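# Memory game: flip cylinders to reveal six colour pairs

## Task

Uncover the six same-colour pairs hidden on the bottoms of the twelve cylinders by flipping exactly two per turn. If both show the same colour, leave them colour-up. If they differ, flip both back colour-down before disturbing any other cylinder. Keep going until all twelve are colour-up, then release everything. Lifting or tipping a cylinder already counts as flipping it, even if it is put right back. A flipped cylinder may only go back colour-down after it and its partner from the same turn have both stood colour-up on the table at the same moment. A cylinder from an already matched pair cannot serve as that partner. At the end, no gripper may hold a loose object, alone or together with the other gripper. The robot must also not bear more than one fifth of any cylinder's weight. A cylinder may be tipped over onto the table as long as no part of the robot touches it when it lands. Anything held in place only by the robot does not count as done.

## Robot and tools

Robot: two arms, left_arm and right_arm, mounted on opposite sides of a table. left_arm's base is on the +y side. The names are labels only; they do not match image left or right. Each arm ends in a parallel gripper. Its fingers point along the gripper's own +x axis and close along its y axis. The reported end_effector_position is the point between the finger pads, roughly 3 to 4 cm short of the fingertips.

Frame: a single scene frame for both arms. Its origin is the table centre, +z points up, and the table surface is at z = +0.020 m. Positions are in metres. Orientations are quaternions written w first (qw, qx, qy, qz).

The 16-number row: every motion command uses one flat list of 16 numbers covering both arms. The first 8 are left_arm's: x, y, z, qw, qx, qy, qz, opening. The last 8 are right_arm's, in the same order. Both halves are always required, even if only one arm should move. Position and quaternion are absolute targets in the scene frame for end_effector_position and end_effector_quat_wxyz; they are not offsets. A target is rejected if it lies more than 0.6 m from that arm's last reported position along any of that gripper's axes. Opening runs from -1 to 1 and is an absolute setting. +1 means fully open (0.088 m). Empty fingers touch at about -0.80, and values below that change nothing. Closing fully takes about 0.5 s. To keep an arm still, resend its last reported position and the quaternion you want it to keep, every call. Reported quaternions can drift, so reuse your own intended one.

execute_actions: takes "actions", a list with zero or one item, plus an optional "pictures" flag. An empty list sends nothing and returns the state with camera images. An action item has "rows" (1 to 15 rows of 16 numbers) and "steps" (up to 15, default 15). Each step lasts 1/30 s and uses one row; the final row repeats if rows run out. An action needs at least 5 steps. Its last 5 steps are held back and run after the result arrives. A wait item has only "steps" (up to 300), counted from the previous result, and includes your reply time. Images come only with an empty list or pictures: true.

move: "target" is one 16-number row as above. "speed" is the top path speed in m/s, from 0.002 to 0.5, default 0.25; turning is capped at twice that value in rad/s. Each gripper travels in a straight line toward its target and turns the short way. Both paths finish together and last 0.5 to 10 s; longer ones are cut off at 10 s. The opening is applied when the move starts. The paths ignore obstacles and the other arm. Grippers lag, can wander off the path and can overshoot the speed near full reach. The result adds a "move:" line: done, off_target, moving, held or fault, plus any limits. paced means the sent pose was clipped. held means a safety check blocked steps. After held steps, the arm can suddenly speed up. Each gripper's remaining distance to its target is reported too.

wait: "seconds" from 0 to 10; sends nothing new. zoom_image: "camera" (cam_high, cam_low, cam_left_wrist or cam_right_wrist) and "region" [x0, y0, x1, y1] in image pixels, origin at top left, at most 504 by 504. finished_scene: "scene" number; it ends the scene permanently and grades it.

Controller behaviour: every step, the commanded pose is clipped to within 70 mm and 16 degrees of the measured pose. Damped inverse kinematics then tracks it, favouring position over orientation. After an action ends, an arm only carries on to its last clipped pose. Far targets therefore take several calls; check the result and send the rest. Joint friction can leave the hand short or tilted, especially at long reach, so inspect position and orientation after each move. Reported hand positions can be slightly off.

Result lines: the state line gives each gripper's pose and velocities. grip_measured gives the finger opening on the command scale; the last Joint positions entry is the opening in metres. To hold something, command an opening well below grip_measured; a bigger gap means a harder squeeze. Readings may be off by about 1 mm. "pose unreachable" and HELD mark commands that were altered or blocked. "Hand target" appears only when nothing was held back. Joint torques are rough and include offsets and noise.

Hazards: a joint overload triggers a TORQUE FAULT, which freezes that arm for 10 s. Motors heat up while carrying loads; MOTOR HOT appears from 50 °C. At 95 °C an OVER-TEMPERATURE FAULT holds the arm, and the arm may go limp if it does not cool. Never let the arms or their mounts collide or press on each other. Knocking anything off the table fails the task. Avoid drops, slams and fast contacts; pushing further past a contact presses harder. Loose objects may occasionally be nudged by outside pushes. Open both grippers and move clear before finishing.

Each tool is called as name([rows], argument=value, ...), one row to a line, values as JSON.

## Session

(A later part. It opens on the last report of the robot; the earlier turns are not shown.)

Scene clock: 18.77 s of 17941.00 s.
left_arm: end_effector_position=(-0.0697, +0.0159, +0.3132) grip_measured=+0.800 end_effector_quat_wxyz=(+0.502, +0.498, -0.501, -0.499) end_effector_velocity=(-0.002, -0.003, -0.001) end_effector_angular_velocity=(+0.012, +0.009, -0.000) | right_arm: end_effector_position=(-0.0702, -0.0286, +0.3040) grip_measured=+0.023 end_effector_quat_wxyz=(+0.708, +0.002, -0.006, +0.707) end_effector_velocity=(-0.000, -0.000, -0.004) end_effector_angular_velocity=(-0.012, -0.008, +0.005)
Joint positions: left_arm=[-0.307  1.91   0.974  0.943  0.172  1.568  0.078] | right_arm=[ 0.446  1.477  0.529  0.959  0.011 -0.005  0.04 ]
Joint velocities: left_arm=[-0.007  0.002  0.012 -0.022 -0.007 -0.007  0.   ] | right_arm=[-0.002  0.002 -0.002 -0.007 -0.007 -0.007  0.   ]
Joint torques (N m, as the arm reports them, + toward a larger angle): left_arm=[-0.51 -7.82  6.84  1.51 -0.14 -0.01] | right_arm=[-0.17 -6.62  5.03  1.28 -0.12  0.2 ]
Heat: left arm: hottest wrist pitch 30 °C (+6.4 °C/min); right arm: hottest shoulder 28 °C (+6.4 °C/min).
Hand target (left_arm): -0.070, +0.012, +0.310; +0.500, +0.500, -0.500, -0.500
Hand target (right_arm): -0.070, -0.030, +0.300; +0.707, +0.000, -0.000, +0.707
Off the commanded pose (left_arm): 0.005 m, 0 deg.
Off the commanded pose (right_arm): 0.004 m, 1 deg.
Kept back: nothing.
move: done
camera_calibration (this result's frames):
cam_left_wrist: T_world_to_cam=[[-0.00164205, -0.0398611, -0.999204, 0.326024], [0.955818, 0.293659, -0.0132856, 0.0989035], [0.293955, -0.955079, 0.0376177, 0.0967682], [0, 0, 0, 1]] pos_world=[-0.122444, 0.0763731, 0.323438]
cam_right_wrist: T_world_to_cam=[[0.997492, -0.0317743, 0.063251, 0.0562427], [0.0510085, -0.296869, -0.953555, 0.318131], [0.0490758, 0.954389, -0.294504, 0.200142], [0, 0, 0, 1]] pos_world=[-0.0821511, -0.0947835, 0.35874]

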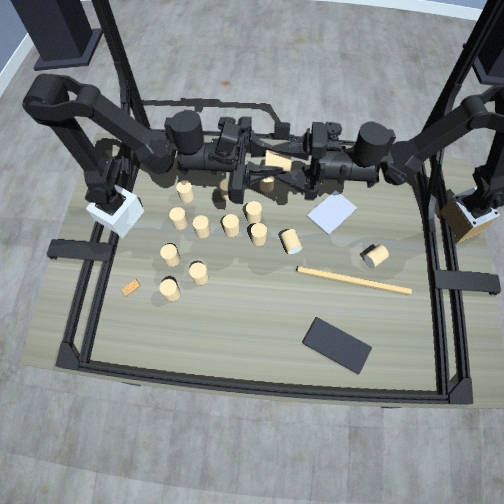

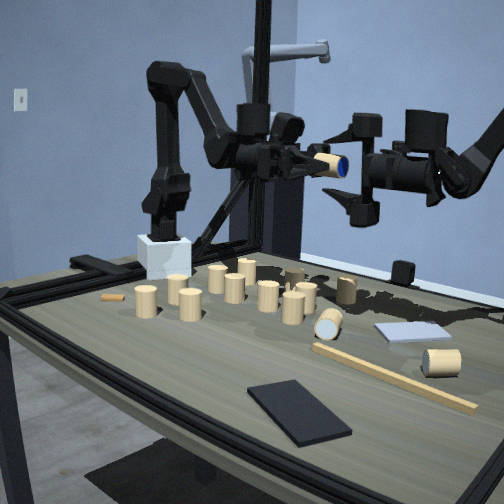

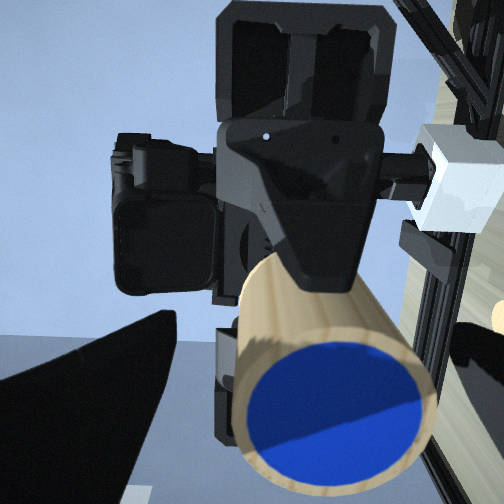

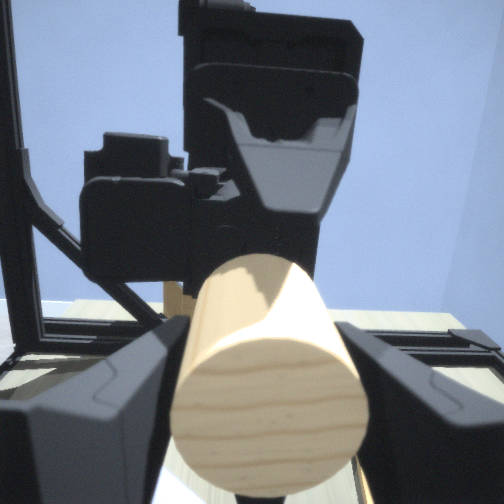

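move(target=[-0.073,0.011,0.304,0.5,0.5,-0.5,-0.5,-0.3,-0.07,-0.03,0.3,0.707,0,0,0.707,-0.3])

move(target=[-0.073,0.011,0.304,0.5,0.5,-0.5,-0.5,-0.3,-0.07,-0.03,0.3,0.707,0,0,0.707,0.8])

Scene clock: 19.70 s of 17941.00 s.
left_arm: end_effector_position=(-0.0702, +0.0144, +0.3117) grip_measured=+0.021 end_effector_quat_wxyz=(+0.505, +0.497, -0.502, -0.496) end_effector_velocity=(+0.002, -0.000, -0.006) end_effector_angular_velocity=(+0.017, +0.010, +0.019) | right_arm: end_effector_position=(-0.0706, -0.0293, +0.3018) grip_measured=+0.023 end_effector_quat_wxyz=(+0.707, -0.000, -0.003, +0.707) end_effector_velocity=(+0.002, -0.001, -0.004) end_effector_angular_velocity=(-0.012, +0.007, -0.010)
Joint positions: left_arm=[-0.311  1.922  0.975  0.961  0.164  1.568  0.04 ] | right_arm=[ 0.446  1.477  0.524  0.958  0.009 -0.005  0.04 ]
Joint velocities: left_arm=[-0.002  0.007 -0.002 -0.007 -0.022 -0.007 -0.   ] | right_arm=[-0.002 -0.002 -0.007 -0.007  0.007  0.007 -0.   ]
Joint torques (N m, as the arm reports them, + toward a larger angle): left_arm=[-0.31 -7.32  6.11  1.64 -0.13  0.11] | right_arm=[-0.18 -6.59  5.56  1.37 -0.05  0.18]
Heat: left arm: hottest wrist pitch 30 °C (+6.1 °C/min); right arm: hottest shoulder 28 °C (+6.1 °C/min).
Hand target (left_arm): -0.073, +0.011, +0.304; +0.500, +0.500, -0.500, -0.500
Hand target (right_arm): -0.070, -0.030, +0.300; +0.707, -0.000, +0.000, +0.707
Off the commanded pose (left_arm): 0.009 m, 1 deg.
Off the commanded pose (right_arm): 0.002 m, 0 deg.
Kept back: nothing.
move: off_target (left_arm)
camera_calibration (this result's frames):
cam_left_wrist: T_world_to_cam=[[0.000129472, -0.0473899, -0.998876, 0.324598], [0.954598, 0.297568, -0.0139938, 0.0999204], [0.297897, -0.953524, 0.0452768, 0.0934226], [0, 0, 0, 1]] pos_world=[-0.123256, 0.0747302, 0.321401]
cam_right_wrist: T_world_to_cam=[[0.997556, -0.0291043, 0.063515, 0.0566979], [0.0517691, -0.302566, -0.951721, 0.315156], [0.0469167, 0.952684, -0.30032, 0.201771], [0, 0, 0, 1]] pos_world=[-0.0823412, -0.0952185, 0.356936]

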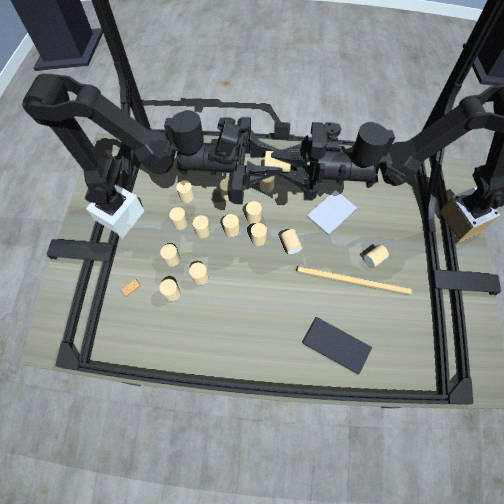

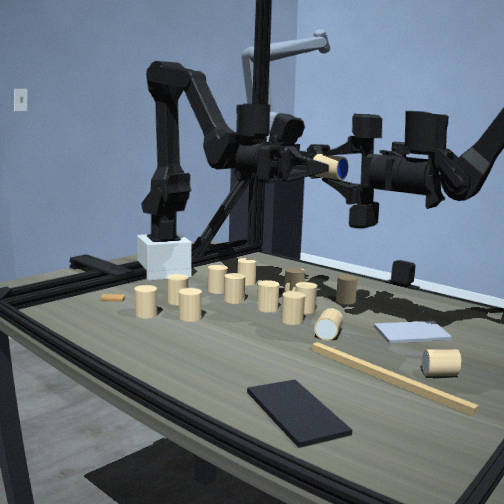

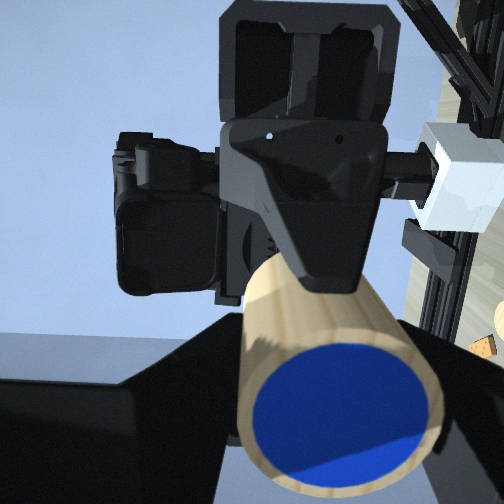

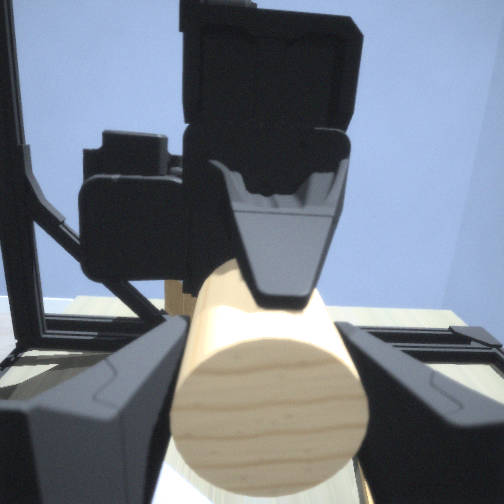

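Scene clock: 20.43 s of 17941.00 s.
left_arm: end_effector_position=(-0.0722, +0.0134, +0.3076) grip_measured=+0.020 end_effector_quat_wxyz=(+0.502, +0.498, -0.501, -0.499) end_effector_velocity=(-0.002, -0.000, +0.001) end_effector_angular_velocity=(+0.002, +0.008, -0.010) | right_arm: end_effector_position=(-0.0706, -0.0293, +0.3018) grip_measured=+0.798 end_effector_quat_wxyz=(+0.707, -0.000, -0.003, +0.708) end_effector_velocity=(-0.002, -0.001, -0.004) end_effector_angular_velocity=(-0.012, +0.007, +0.010)
Joint positions: left_arm=[-0.315  1.93   0.975  0.961  0.164  1.568  0.04 ] | right_arm=[ 0.446  1.477  0.524  0.958  0.009 -0.005  0.078]
Joint velocities: left_arm=[-0.002 -0.002  0.002 -0.007  0.007 -0.007 -0.   ] | right_arm=[ 0.002 -0.002 -0.007 -0.007 -0.007  0.007  0.001]
Joint torques (N m, as the arm reports them, + toward a larger angle): left_arm=[-0.02 -8.27  6.54  1.65 -0.12  0.01] | right_arm=[-0.18 -6.58  5.64  1.37 -0.05  0.18]
Heat: left arm: hottest wrist pitch 30 °C (+5.9 °C/min); right arm: hottest shoulder 29 °C (+8.8 °C/min).
Hand target (left_arm): -0.073, +0.011, +0.304; +0.500, +0.500, -0.500, -0.500
Hand target (right_arm): -0.070, -0.030, +0.300; +0.707, -0.000, -0.000, +0.707
Off the commanded pose (left_arm): 0.004 m, 0 deg.
Off the commanded pose (right_arm): 0.002 m, 0 deg.
Kept back: nothing.
move: done
camera_calibration (this result's frames):
cam_left_wrist: T_world_to_cam=[[-0.0014258, -0.0391189, -0.999234, 0.320364], [0.955708, 0.294035, -0.0128748, 0.101829], [0.294313, -0.954994, 0.036967, 0.0956299], [0, 0, 0, 1]] pos_world=[-0.125007, 0.0739171, 0.317894]
cam_right_wrist: T_world_to_cam=[[0.997567, -0.0287237, 0.0635167, 0.0567666], [0.0518862, -0.302546, -0.951721, 0.315168], [0.0465538, 0.952702, -0.30032, 0.201749], [0, 0, 0, 1]] pos_world=[-0.0823735, -0.095223, 0.356936]

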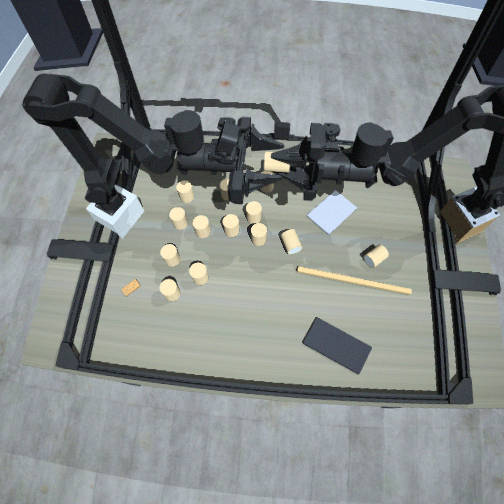

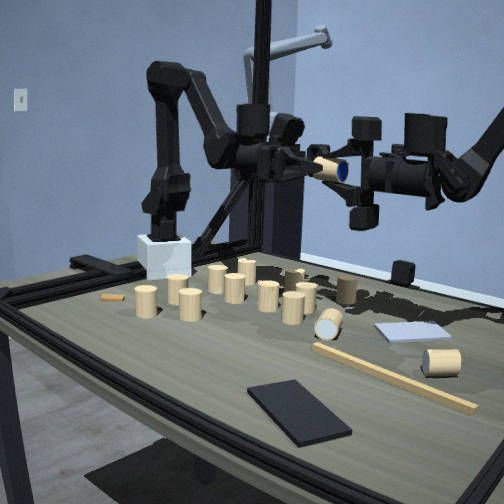

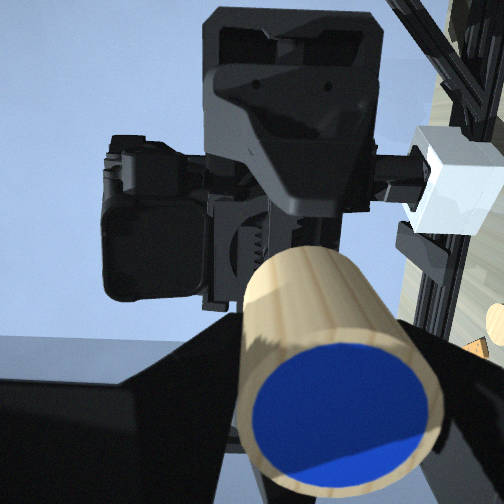

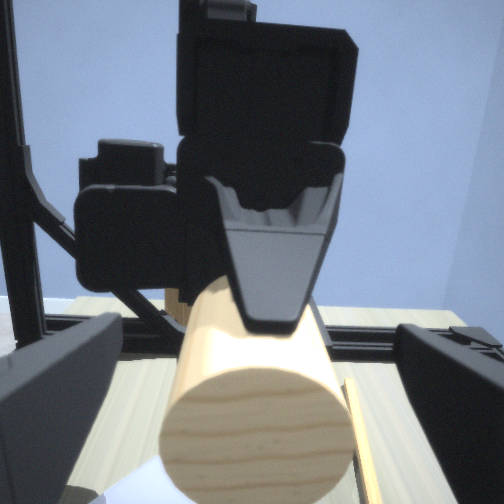

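move(target=[-0.073,0.08,0.304,0.5,0.5,-0.5,-0.5,-0.3,-0.07,-0.07,0.3,0.707,0,0,0.707,0.7], speed=0.4)

move(target=[-0.13,0.26,0.13,0.5,0.5,0.5,-0.5,-0.3,0.088,-0.175,0.13,0.5,-0.5,0.5,0.5,0.7], speed=0.5)

Scene clock: 21.83 s of 17941.00 s.
left_arm: end_effector_position=(-0.0733, +0.0764, +0.3020) grip_measured=+0.019 end_effector_quat_wxyz=(+0.500, +0.500, -0.498, -0.502) end_effector_velocity=(+0.001, +0.004, +0.000) end_effector_angular_velocity=(-0.002, +0.021, +0.020) | right_arm: end_effector_position=(-0.0702, -0.0673, +0.3028) grip_measured=+0.700 end_effector_quat_wxyz=(+0.707, +0.001, -0.004, +0.708) end_effector_velocity=(+0.002, -0.002, -0.000) end_effector_angular_velocity=(-0.002, -0.022, -0.000)
Joint positions: left_arm=[-0.285  1.745  0.703  1.037  0.195  1.568  0.04 ] | right_arm=[ 0.446  1.303  0.395  0.915  0.009 -0.005  0.073]
Joint velocities: left_arm=[-0.002 -0.012 -0.017  0.007 -0.022 -0.022 -0.   ] | right_arm=[-0.007 -0.012 -0.007 -0.007 -0.007 -0.022  0.   ]
Joint torques (N m, as the arm reports them, + toward a larger angle): left_arm=[ 0.21 -9.75  4.18  1.89  0.08  0.07] | right_arm=[-0.04 -6.23  4.98  1.19 -0.01  0.19]
Heat: left arm: hottest wrist pitch 30 °C (+5.5 °C/min); right arm: hottest shoulder 29 °C (+8.2 °C/min).
Hand target (left_arm): -0.073, +0.080, +0.304; +0.500, +0.500, -0.500, -0.500
Hand target (right_arm): -0.070, -0.070, +0.300; +0.707, +0.000, +0.000, +0.707
Off the commanded pose (left_arm): 0.004 m, 0 deg.
Off the commanded pose (right_arm): 0.004 m, 0 deg.
Kept back: nothing.
move: done
camera_calibration (this result's frames):
cam_left_wrist: T_world_to_cam=[[-0.0034808, -0.0278621, -0.999606, 0.316325], [0.955907, 0.293443, -0.0115078, 0.0839358], [0.293648, -0.955571, 0.0256122, 0.159776], [0, 0, 0, 1]] pos_world=[-0.126052, 0.13686, 0.313074]
cam_right_wrist: T_world_to_cam=[[0.997593, -0.0288664, 0.0630475, 0.055369], [0.0515019, -0.300368, -0.952432, 0.304924], [0.0464307, 0.953387, -0.298158, 0.237598], [0, 0, 0, 1]] pos_world=[-0.0819718, -0.133336, 0.35777]

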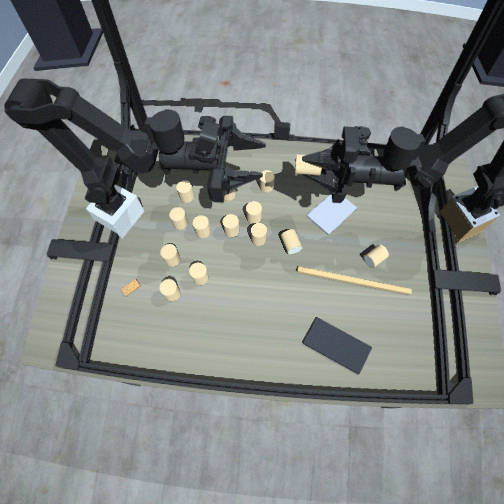

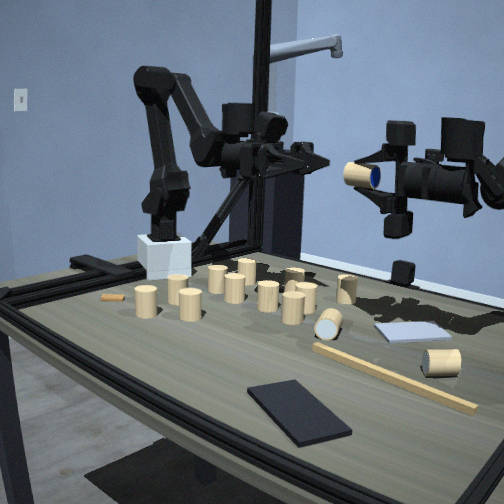

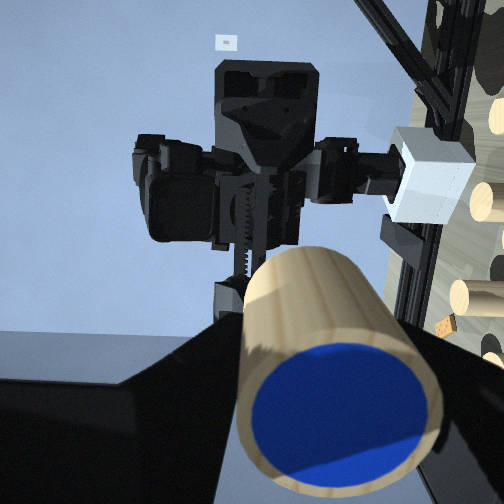

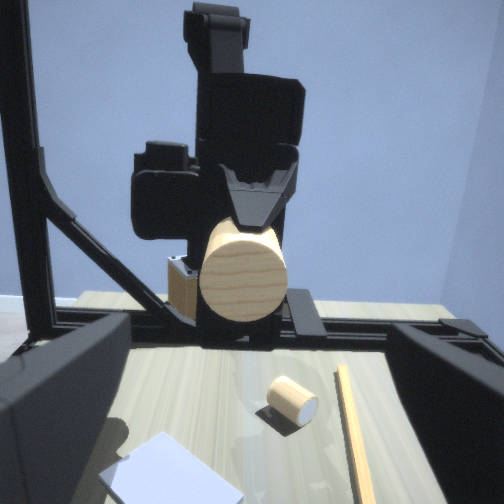

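Scene clock: 24.53 s of 17941.00 s.
left_arm: end_effector_position=(-0.1303, +0.2604, +0.1287) grip_measured=+0.018 end_effector_quat_wxyz=(+0.500, +0.498, +0.500, -0.501) end_effector_velocity=(-0.002, +0.003, -0.002) end_effector_angular_velocity=(+0.017, +0.008, +0.005) | right_arm: end_effector_position=(+0.0850, -0.1768, +0.1326) grip_measured=+0.700 end_effector_quat_wxyz=(+0.498, -0.497, +0.499, +0.506) end_effector_velocity=(+0.001, -0.002, -0.002) end_effector_angular_velocity=(-0.014, -0.000, +0.020)
Joint positions: left_arm=[-0.468  1.716  0.893 -0.744  0.003  0.01   0.04 ] | right_arm=[-0.107  1.769  1.073 -0.873 -0.013 -0.551  0.073]
Joint velocities: left_arm=[-0.002  0.007 -0.002 -0.007  0.007 -0.007 -0.   ] | right_arm=[-0.002  0.007  0.002 -0.007  0.007 -0.022  0.   ]
Joint torques (N m, as the arm reports them, + toward a larger angle): left_arm=[ 0.22 -5.53  5.75  0.18  0.11 -0.08] | right_arm=[-0.33 -6.92  6.55 -0.11  0.   -0.21]
Heat: left arm: hottest wrist pitch 30 °C (+4.9 °C/min); right arm: hottest shoulder 29 °C (+7.3 °C/min).
Hand target (left_arm): -0.130, +0.258, +0.128; +0.500, +0.496, +0.504, -0.500
Hand target (right_arm): +0.087, -0.176, +0.131; +0.495, -0.500, +0.500, +0.505
Off the commanded pose (left_arm): 0.001 m, 0 deg.
Off the commanded pose (right_arm): 0.004 m, 1 deg.
Kept back: nothing.
move: done
camera_calibration (this result's frames):
cam_left_wrist: T_world_to_cam=[[-0.999553, -0.00148383, -0.0298484, -0.113455], [-0.0100901, 0.956875, 0.290324, -0.255041], [0.0281304, 0.290496, -0.956463, 0.124058], [0, 0, 0, 1]] pos_world=[-0.119468, 0.207836, 0.189315]
cam_right_wrist: T_world_to_cam=[[0.997621, 0.0658494, 0.0203854, -0.0695486], [0.0567797, -0.952671, 0.298654, -0.179783], [0.0390867, -0.296786, -0.954144, 0.150602], [0, 0, 0, 1]] pos_world=[0.0737047, -0.121998, 0.198806]

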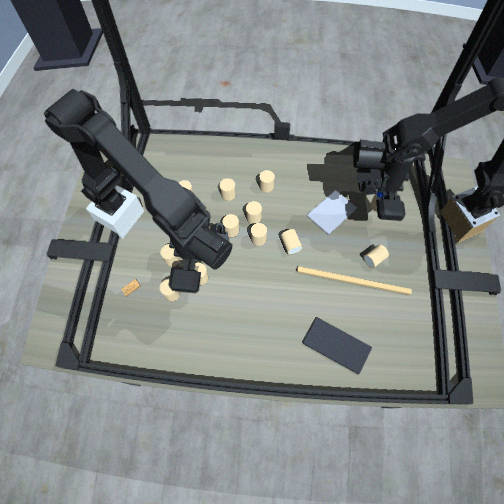

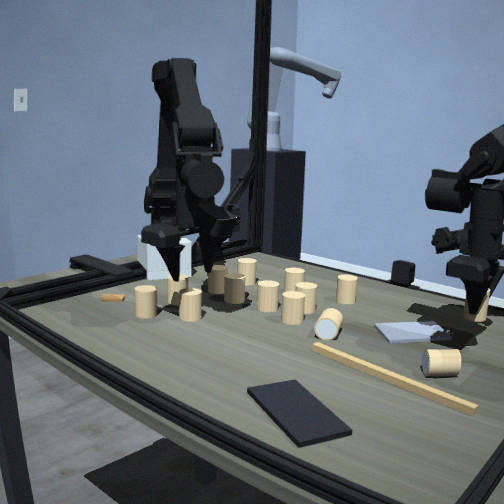

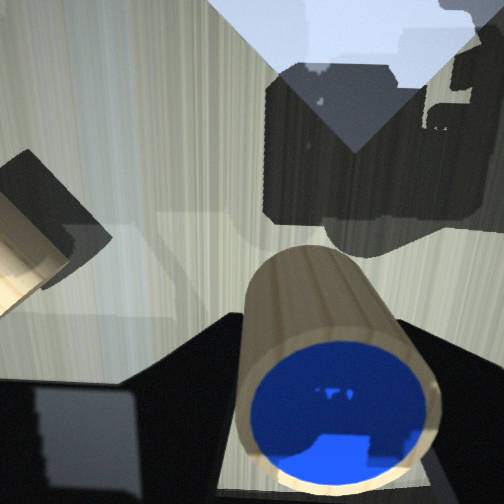

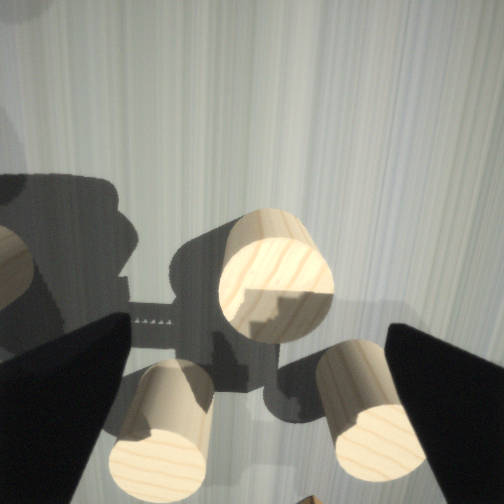

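move(target=[-0.13,0.26,0.076,0.5,0.5,0.5,-0.5,-0.3,0.089,-0.176,0.066,0.5,-0.5,0.5,0.5,0.7], speed=0.15)

Scene clock: 25.73 s of 17941.00 s.
left_arm: end_effector_position=(-0.1301, +0.2556, +0.0804) grip_measured=+0.017 end_effector_quat_wxyz=(+0.504, +0.494, +0.497, -0.504) end_effector_velocity=(-0.001, +0.000, -0.002) end_effector_angular_velocity=(+0.003, -0.007, -0.015) | right_arm: end_effector_position=(+0.0895, -0.1725, +0.0717) grip_measured=+0.700 end_effector_quat_wxyz=(+0.504, -0.499, +0.493, +0.504) end_effector_velocity=(+0.001, +0.003, -0.002) end_effector_angular_velocity=(+0.014, -0.000, +0.005)
Joint positions: left_arm=[-0.468  1.853  0.821 -0.522  0.003  0.009  0.04 ] | right_arm=[-0.108  1.91   0.972 -0.616 -0.003 -0.551  0.073]
Joint velocities: left_arm=[-0.007  0.007 -0.002  0.007 -0.007  0.007 -0.   ] | right_arm=[-0.002  0.007 -0.002  0.022 -0.007 -0.007 -0.   ]
Joint torques (N m, as the arm reports them, + toward a larger angle): left_arm=[-0.04 -5.54  3.13  0.55 -0.15  0.06] | right_arm=[-0.31 -7.17  3.52  0.3   0.    0.15]
Heat: left arm: hottest wrist pitch 30 °C (+4.7 °C/min); right arm: hottest shoulder 29 °C (+7.0 °C/min).
Hand target (left_arm): -0.130, +0.260, +0.076; +0.500, +0.500, +0.500, -0.500
Hand target (right_arm): +0.089, -0.177, +0.066; +0.500, -0.500, +0.500, +0.500
Off the commanded pose (left_arm): 0.006 m, 1 deg.
Off the commanded pose (right_arm): 0.007 m, 1 deg.
Kept back: nothing.
move: done
camera_calibration (this result's frames):
cam_left_wrist: T_world_to_cam=[[-0.999535, -0.00303324, -0.0303468, -0.114249], [-0.0113411, 0.960652, 0.277525, -0.236494], [0.0283109, 0.27774, -0.960239, 0.0828278], [0, 0, 0, 1]] pos_world=[-0.119223, 0.203837, 0.1417]
cam_right_wrist: T_world_to_cam=[[0.99718, 0.0651474, 0.0372441, -0.0743767], [0.0514889, -0.955038, 0.291979, -0.157176], [0.0545911, -0.289238, -0.955699, 0.0936541], [0, 0, 0, 1]] pos_world=[0.0771472, -0.118175, 0.138167]

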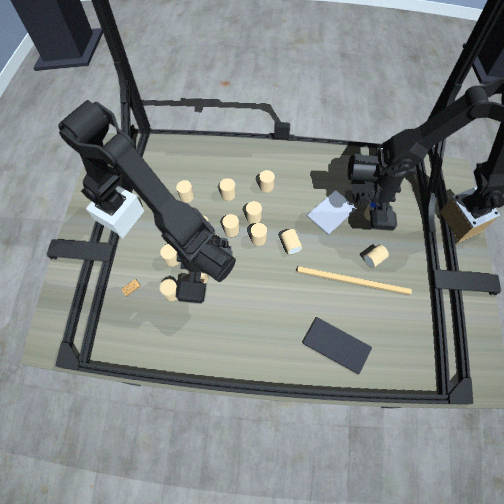

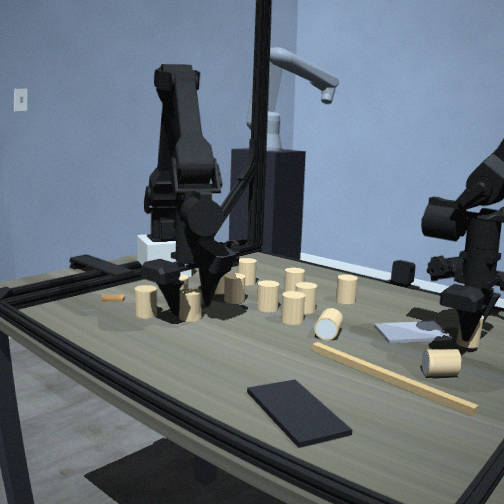

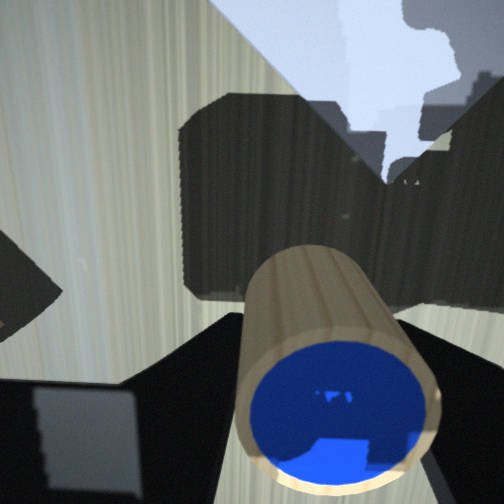

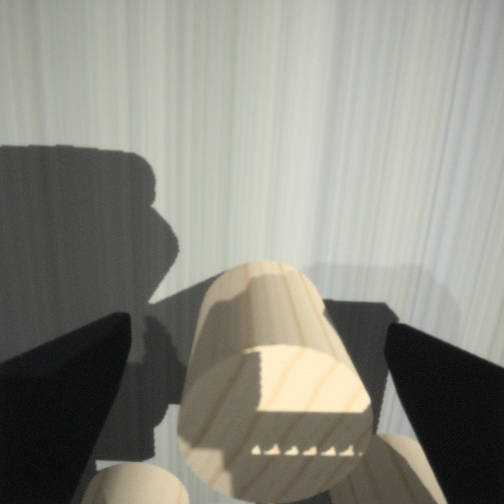

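Lower the left a bit while right closes.

move(target=[-0.13,0.26,0.064,0.5,0.5,0.5,-0.5,-0.3,0.089,-0.176,0.066,0.5,-0.5,0.5,0.5,-0.3], speed=0.05)

Scene clock: 26.70 s of 17941.00 s.
left_arm: end_effector_position=(-0.1301, +0.2550, +0.0704) grip_measured=+0.017 end_effector_quat_wxyz=(+0.505, +0.494, +0.497, -0.505) end_effector_velocity=(-0.002, +0.004, -0.001) end_effector_angular_velocity=(+0.012, +0.008, +0.005) | right_arm: end_effector_position=(+0.0896, -0.1727, +0.0711) grip_measured=+0.022 end_effector_quat_wxyz=(+0.503, -0.500, +0.493, +0.504) end_effector_velocity=(-0.002, -0.003, +0.001) end_effector_angular_velocity=(-0.011, +0.015, +0.005)
Joint positions: left_arm=[-0.468  1.885  0.81  -0.477  0.003  0.009  0.04 ] | right_arm=[-0.108  1.912  0.972 -0.615 -0.002 -0.551  0.04 ]
Joint velocities: left_arm=[-0.002 -0.002 -0.007 -0.007  0.007 -0.007 -0.   ] | right_arm=[-0.002 -0.002  0.002 -0.022 -0.007 -0.007 -0.   ]
Joint torques (N m, as the arm reports them, + toward a larger angle): left_arm=[-0.05 -5.08  2.81  0.95 -0.1   0.08] | right_arm=[-0.32 -6.94  3.83  0.32 -0.04  0.13]
Heat: left arm: hottest wrist pitch 30 °C (+4.5 °C/min); right arm: hottest shoulder 29 °C (+6.7 °C/min).
Hand target (left_arm): -0.130, +0.260, +0.064; +0.500, +0.500, +0.500, -0.500
Hand target (right_arm): +0.089, -0.176, +0.066; +0.500, -0.500, +0.500, +0.500
Off the commanded pose (left_arm): 0.008 m, 1 deg.
Off the commanded pose (right_arm): 0.006 m, 1 deg.
Kept back: nothing.
move: done
camera_calibration (this result's frames):
cam_left_wrist: T_world_to_cam=[[-0.999534, -0.00309114, -0.0303634, -0.114532], [-0.0113474, 0.961179, 0.275692, -0.233211], [0.0283325, 0.275908, -0.960766, 0.0738682], [0, 0, 0, 1]] pos_world=[-0.119218, 0.203423, 0.131787]
cam_right_wrist: T_world_to_cam=[[0.997167, 0.0651873, 0.0375275, -0.0744233], [0.0513576, -0.954579, 0.293499, -0.157222], [0.0549554, -0.29074, -0.955222, 0.0926749], [0, 0, 0, 1]] pos_world=[0.0771941, -0.118285, 0.137463]

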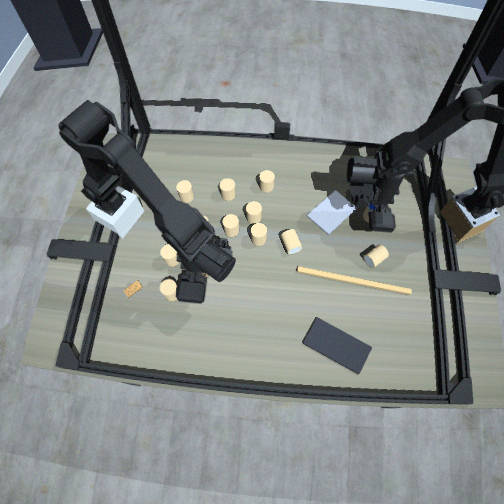

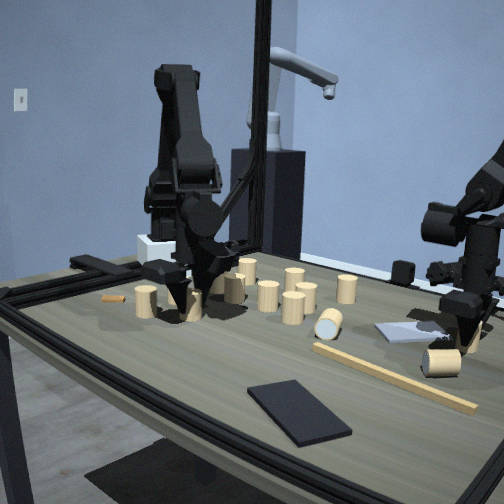

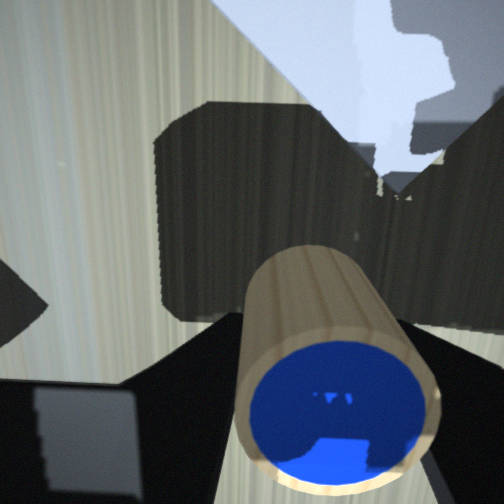

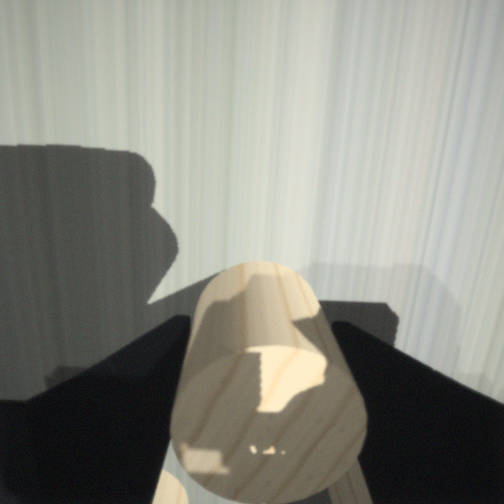

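move(target=[-0.13,0.26,0.064,0.5,0.5,0.5,-0.5,0.6,0.08,-0.17,0.16,0.5,-0.5,0.5,0.5,-0.3], speed=0.4)

move(target=[-0.13,0.25,0.15,0.5,0.5,0.5,-0.5,0.6,0.03,-0.13,0.22,0.6,-0.37,0.37,0.6,-0.3], speed=0.4)

move(target=[-0.073,0.08,0.307,0.5,0.5,-0.5,-0.5,0.8,-0.07,-0.03,0.3,0.707,0,0,0.707,-0.3], speed=0.5)

move(target=[-0.073,0.011,0.306,0.5,0.5,-0.5,-0.5,0.8,-0.07,-0.03,0.3,0.707,0,0,0.707,-0.3])

Scene clock: 27.90 s of 17941.00 s.
left_arm: end_effector_position=(-0.1300, +0.2546, +0.0688) grip_measured=+0.600 end_effector_quat_wxyz=(+0.505, +0.494, +0.496, -0.505) end_effector_velocity=(-0.002, +0.002, +0.000) end_effector_angular_velocity=(+0.007, +0.008, +0.005) | right_arm: end_effector_position=(+0.0799, -0.1717, +0.1545) grip_measured=+0.022 end_effector_quat_wxyz=(+0.494, -0.501, +0.505, +0.500) end_effector_velocity=(-0.001, -0.001, +0.004) end_effector_angular_velocity=(-0.003, +0.010, +0.005)
Joint positions: left_arm=[-0.468  1.891  0.809 -0.469  0.003  0.009  0.068] | right_arm=[-0.078  1.755  1.15  -0.981 -0.002 -0.517  0.04 ]
Joint velocities: left_arm=[-0.002 -0.002 -0.002 -0.007  0.007 -0.007 -0.   ] | right_arm=[-0.002 -0.002  0.012 -0.022 -0.007 -0.007 -0.   ]
Joint torques (N m, as the arm reports them, + toward a larger angle): left_arm=[-0.22 -5.91  2.79  0.56 -0.14  0.08] | right_arm=[ 0.26 -9.68  6.77 -0.13 -0.03  0.18]
Heat: left arm: hottest wrist pitch 30 °C (+4.3 °C/min); right arm: hottest shoulder 29 °C (+6.5 °C/min).
Hand target (left_arm): -0.130, +0.260, +0.064; +0.500, +0.500, +0.500, -0.500
Hand target (right_arm): +0.081, -0.169, +0.160; +0.500, -0.500, +0.500, +0.500
Off the commanded pose (left_arm): 0.007 m, 1 deg.
Off the commanded pose (right_arm): 0.006 m, 1 deg.
Kept back: nothing.
move: done
camera_calibration (this result's frames):
cam_left_wrist: T_world_to_cam=[[-0.999523, -0.00274044, -0.0307588, -0.11458], [-0.0110973, 0.961392, 0.274957, -0.232381], [0.0288177, 0.275168, -0.960964, 0.0727375], [0, 0, 0, 1]] pos_world=[-0.1192, 0.203081, 0.130269]
cam_right_wrist: T_world_to_cam=[[0.997909, 0.0613884, 0.0202327, -0.0659779], [0.0517856, -0.946646, 0.318088, -0.1827], [0.0386801, -0.316375, -0.947845, 0.168913], [0, 0, 0, 1]] pos_world=[0.0687676, -0.115462, 0.219553]

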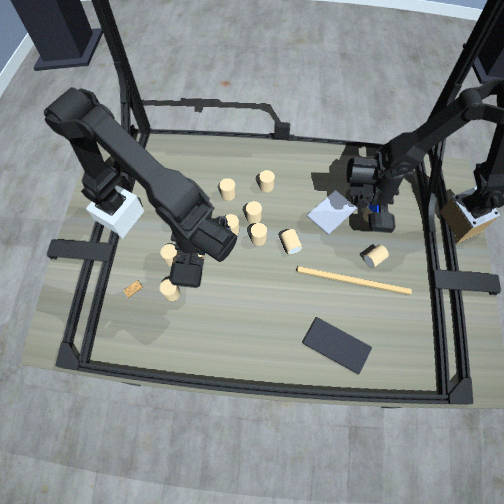

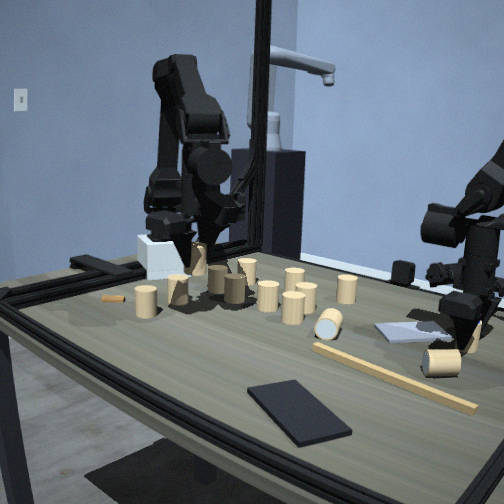

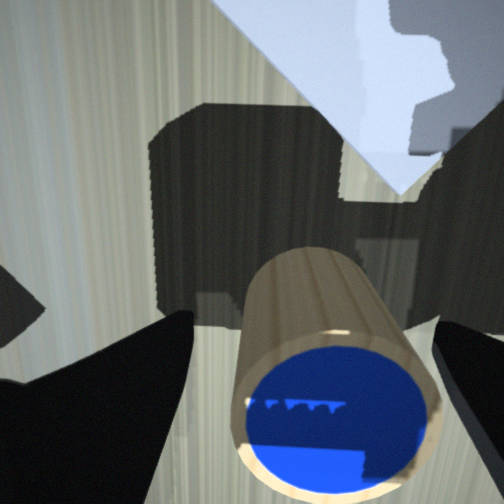

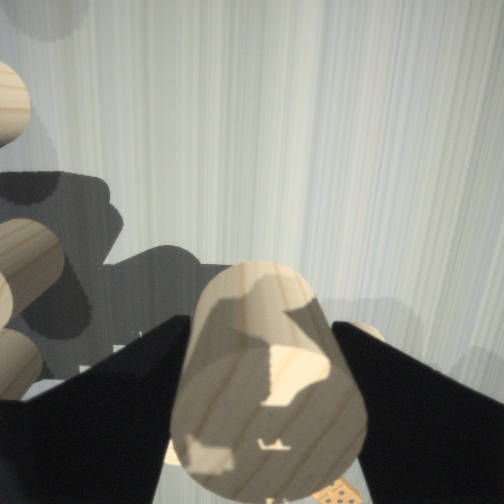

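Scene clock: 29.03 s of 17941.00 s.
left_arm: end_effector_position=(-0.1300, +0.2537, +0.1449) grip_measured=+0.600 end_effector_quat_wxyz=(+0.496, +0.503, +0.506, -0.496) end_effector_velocity=(+0.000, +0.002, +0.004) end_effector_angular_velocity=(+0.007, -0.008, +0.019) | right_arm: end_effector_position=(+0.0327, -0.1283, +0.2189) grip_measured=+0.022 end_effector_quat_wxyz=(+0.602, -0.376, +0.371, +0.599) end_effector_velocity=(-0.002, -0.001, +0.002) end_effector_angular_velocity=(+0.014, -0.002, +0.012)
Joint positions: left_arm=[-0.468  1.721  0.974 -0.841  0.003  0.009  0.068] | right_arm=[ 0.042  1.43   0.994 -0.705 -0.164 -0.36   0.04 ]
Joint velocities: left_arm=[-0.002 -0.007  0.007 -0.022 -0.007 -0.022 -0.   ] | right_arm=[ 0.002 -0.017 -0.012  0.007 -0.007 -0.007 -0.   ]
Joint torques (N m, as the arm reports them, + toward a larger angle): left_arm=[-0.07 -8.26  5.9   0.13 -0.14  0.07] | right_arm=[ 0.3  -7.95  5.36  0.92 -0.26  0.19]
Heat: left arm: hottest wrist pitch 30 °C (+4.1 °C/min); right arm: hottest shoulder 29 °C (+6.2 °C/min).
Hand target (left_arm): -0.130, +0.250, +0.150; +0.500, +0.500, +0.500, -0.500
Hand target (right_arm): +0.031, -0.129, +0.219; +0.603, -0.372, +0.370, +0.600
Off the commanded pose (left_arm): 0.006 m, 1 deg.
Off the commanded pose (right_arm): 0.003 m, 1 deg.
Kept back: nothing.
move: done
camera_calibration (this result's frames):
cam_left_wrist: T_world_to_cam=[[-0.999536, -0.00160882, -0.0304023, -0.112571], [-0.0109694, 0.950563, 0.310338, -0.254809], [0.0284001, 0.310528, -0.95014, 0.135519], [0, 0, 0, 1]] pos_world=[-0.119163, 0.199948, 0.204416]
cam_right_wrist: T_world_to_cam=[[0.997424, 0.0385951, 0.0604631, -0.0345426], [0.0470419, -0.988287, -0.145175, -0.063442], [0.0541519, 0.147645, -0.987557, 0.313276], [0, 0, 0, 1]] pos_world=[0.0204735, -0.107619, 0.302256]

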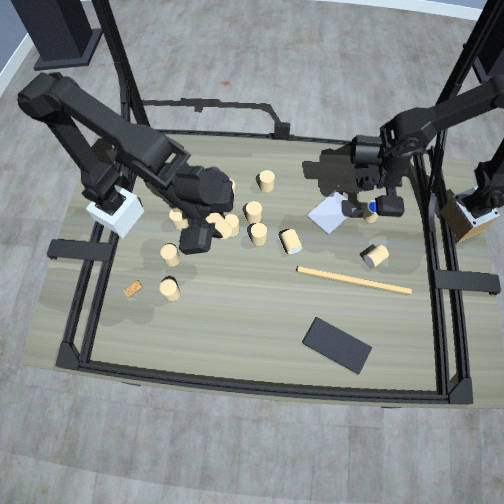

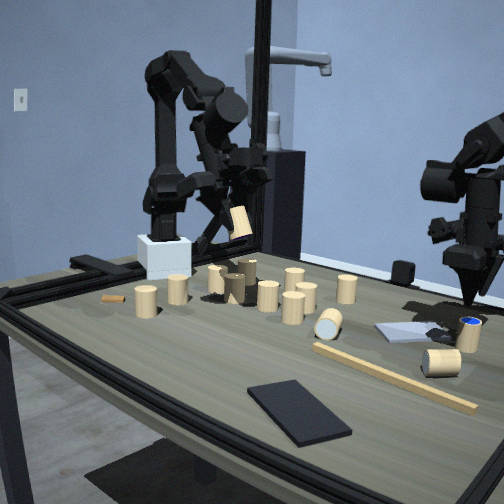

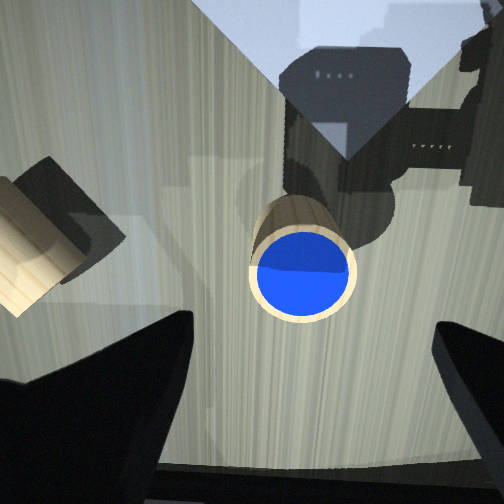

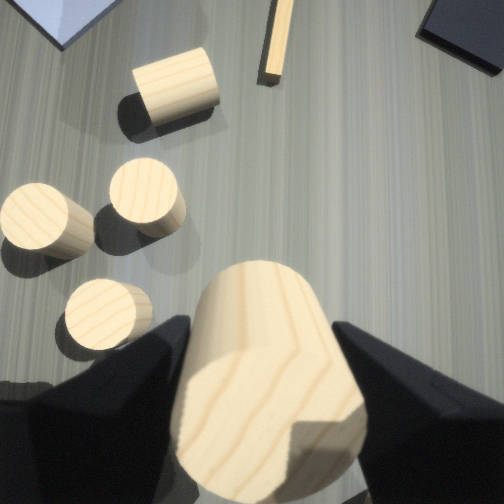

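Scene clock: 31.80 s of 17941.00 s.
left_arm: end_effector_position=(-0.0744, +0.0848, +0.3092) grip_measured=+0.800 end_effector_quat_wxyz=(+0.497, +0.499, -0.502, -0.502) end_effector_velocity=(-0.002, -0.000, -0.002) end_effector_angular_velocity=(+0.007, +0.023, -0.019) | right_arm: end_effector_position=(-0.0688, -0.0290, +0.3055) grip_measured=+0.022 end_effector_quat_wxyz=(+0.710, +0.000, -0.009, +0.704) end_effector_velocity=(+0.002, -0.001, +0.001) end_effector_angular_velocity=(+0.012, -0.007, -0.010)
Joint positions: left_arm=[-0.28   1.696  0.679  1.014  0.207  1.574  0.078] | right_arm=[ 0.445  1.472  0.529  0.955  0.018 -0.012  0.04 ]
Joint velocities: left_arm=[ 0.002  0.002  0.002 -0.007  0.022 -0.022 -0.   ] | right_arm=[-0.002  0.002 -0.007  0.022  0.007 -0.007 -0.   ]
Joint torques (N m, as the arm reports them, + toward a larger angle): left_arm=[ 0.46 -6.04  6.6   1.83  0.14  0.02] | right_arm=[ 0.27 -5.54  4.95  1.65  0.05  0.18]
Heat: left arm: hottest wrist pitch 30 °C (+3.8 °C/min); right arm: hottest shoulder 29 °C (+5.7 °C/min).
Hand target (left_arm): -0.073, +0.082, +0.309; +0.496, +0.500, -0.504, -0.500
Hand target (right_arm): -0.070, -0.030, +0.300; +0.710, -0.002, -0.002, +0.704
Off the commanded pose (left_arm): 0.005 m, 0 deg.
Off the commanded pose (right_arm): 0.006 m, 1 deg.
Kept back: nothing.
move: done
camera_calibration (this result's frames):
cam_left_wrist: T_world_to_cam=[[0.00333568, -0.0308888, -0.999517, 0.324491], [0.958077, 0.286457, -0.00565518, 0.0815581], [0.286493, -0.957595, 0.0305493, 0.166018], [0, 0, 0, 1]] pos_world=[-0.126784, 0.145638, 0.319724]
cam_right_wrist: T_world_to_cam=[[0.996792, -0.0395812, 0.0695572, 0.0524977], [0.0548216, -0.29549, -0.953772, 0.319688], [0.0583049, 0.954526, -0.292372, 0.200881], [0, 0, 0, 1]] pos_world=[-0.0815675, -0.0952039, 0.35999]

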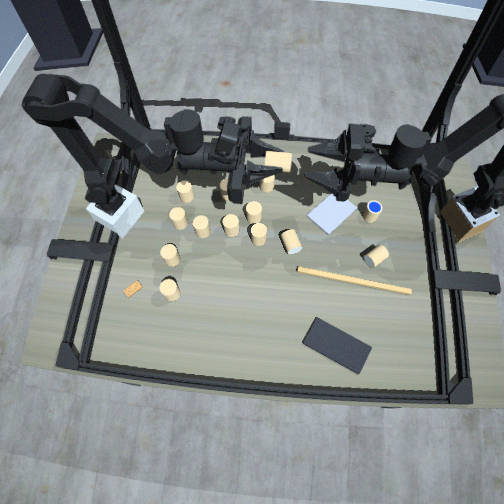

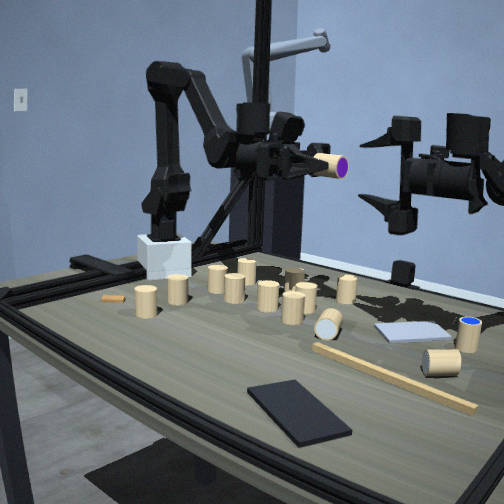

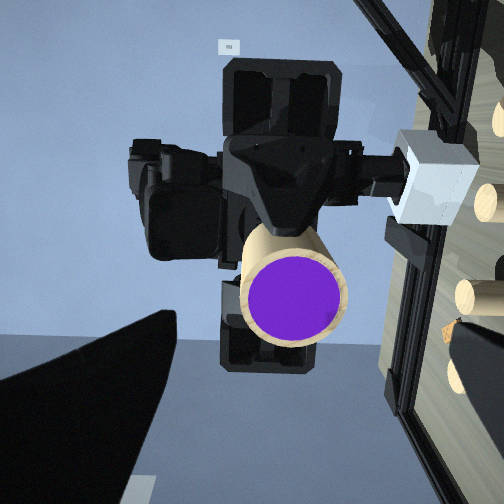

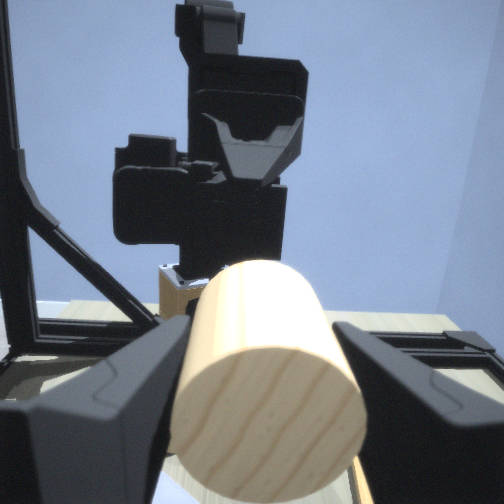

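Scene clock: 32.77 s of 17941.00 s.
left_arm: end_effector_position=(-0.0724, +0.0148, +0.3094) grip_measured=+0.800 end_effector_quat_wxyz=(+0.501, +0.499, -0.503, -0.497) end_effector_velocity=(+0.000, -0.003, -0.003) end_effector_angular_velocity=(+0.007, -0.006, +0.005) | right_arm: end_effector_position=(-0.0698, -0.0290, +0.3053) grip_measured=+0.022 end_effector_quat_wxyz=(+0.708, +0.002, -0.006, +0.706) end_effector_velocity=(-0.000, -0.001, -0.002) end_effector_angular_velocity=(-0.007, +0.007, +0.005)
Joint positions: left_arm=[-0.315  1.922  0.971  0.958  0.164  1.574  0.078] | right_arm=[ 0.445  1.472  0.529  0.955  0.011 -0.005  0.04 ]
Joint velocities: left_arm=[-0.002  0.012  0.012 -0.007 -0.007  0.007 -0.   ] | right_arm=[-0.002 -0.002 -0.002 -0.007 -0.007  0.007 -0.   ]
Joint torques (N m, as the arm reports them, + toward a larger angle): left_arm=[-0.22 -8.05  6.77  1.53 -0.12 -0.13] | right_arm=[-0.06 -5.95  5.    1.51 -0.12  0.2 ]
Heat: left arm: hottest wrist pitch 30 °C (+3.7 °C/min); right arm: hottest shoulder 29 °C (+5.5 °C/min).
Hand target (left_arm): -0.073, +0.011, +0.306; +0.500, +0.500, -0.500, -0.500
Hand target (right_arm): -0.070, -0.030, +0.300; +0.707, +0.000, -0.000, +0.707
Off the commanded pose (left_arm): 0.005 m, 0 deg.
Off the commanded pose (right_arm): 0.005 m, 1 deg.
Kept back: nothing.
move: done
camera_calibration (this result's frames):
cam_left_wrist: T_world_to_cam=[[0.00447988, -0.0402448, -0.99918, 0.322662], [0.955757, 0.294059, -0.00755887, 0.100024], [0.294122, -0.95494, 0.0397816, 0.0960506], [0, 0, 0, 1]] pos_world=[-0.125295, 0.0752949, 0.319332]
cam_right_wrist: T_world_to_cam=[[0.997468, -0.0326318, 0.0631919, 0.0557336], [0.050773, -0.295453, -0.954007, 0.31932], [0.0498012, 0.9548, -0.293048, 0.200515], [0, 0, 0, 1]] pos_world=[-0.0817912, -0.0952885, 0.359872]

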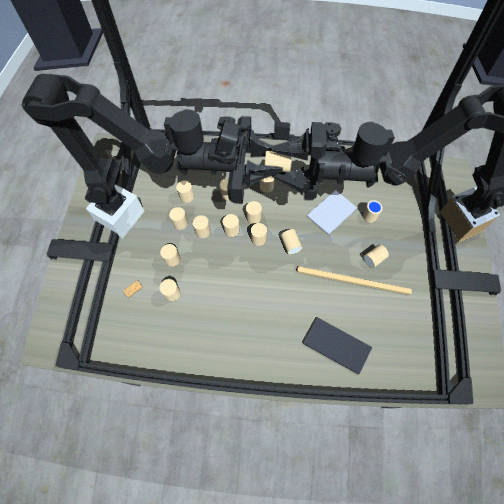

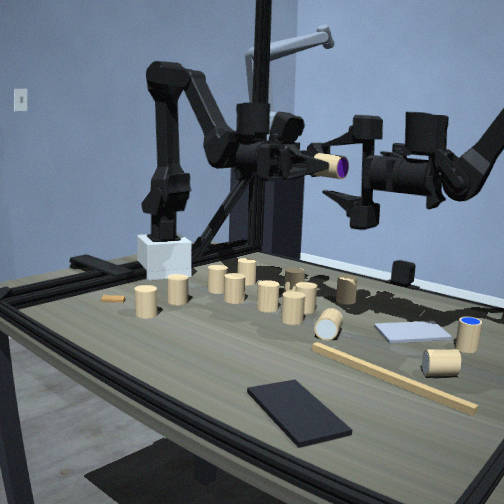

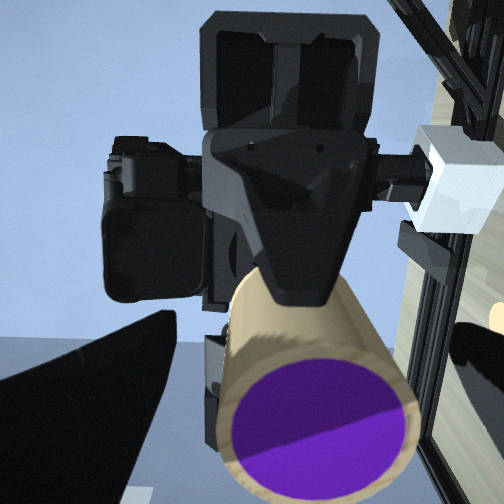

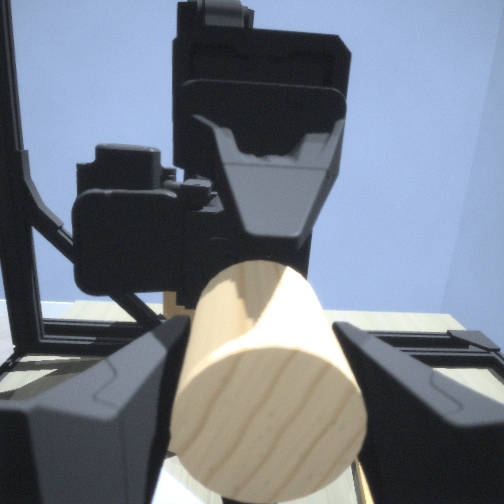

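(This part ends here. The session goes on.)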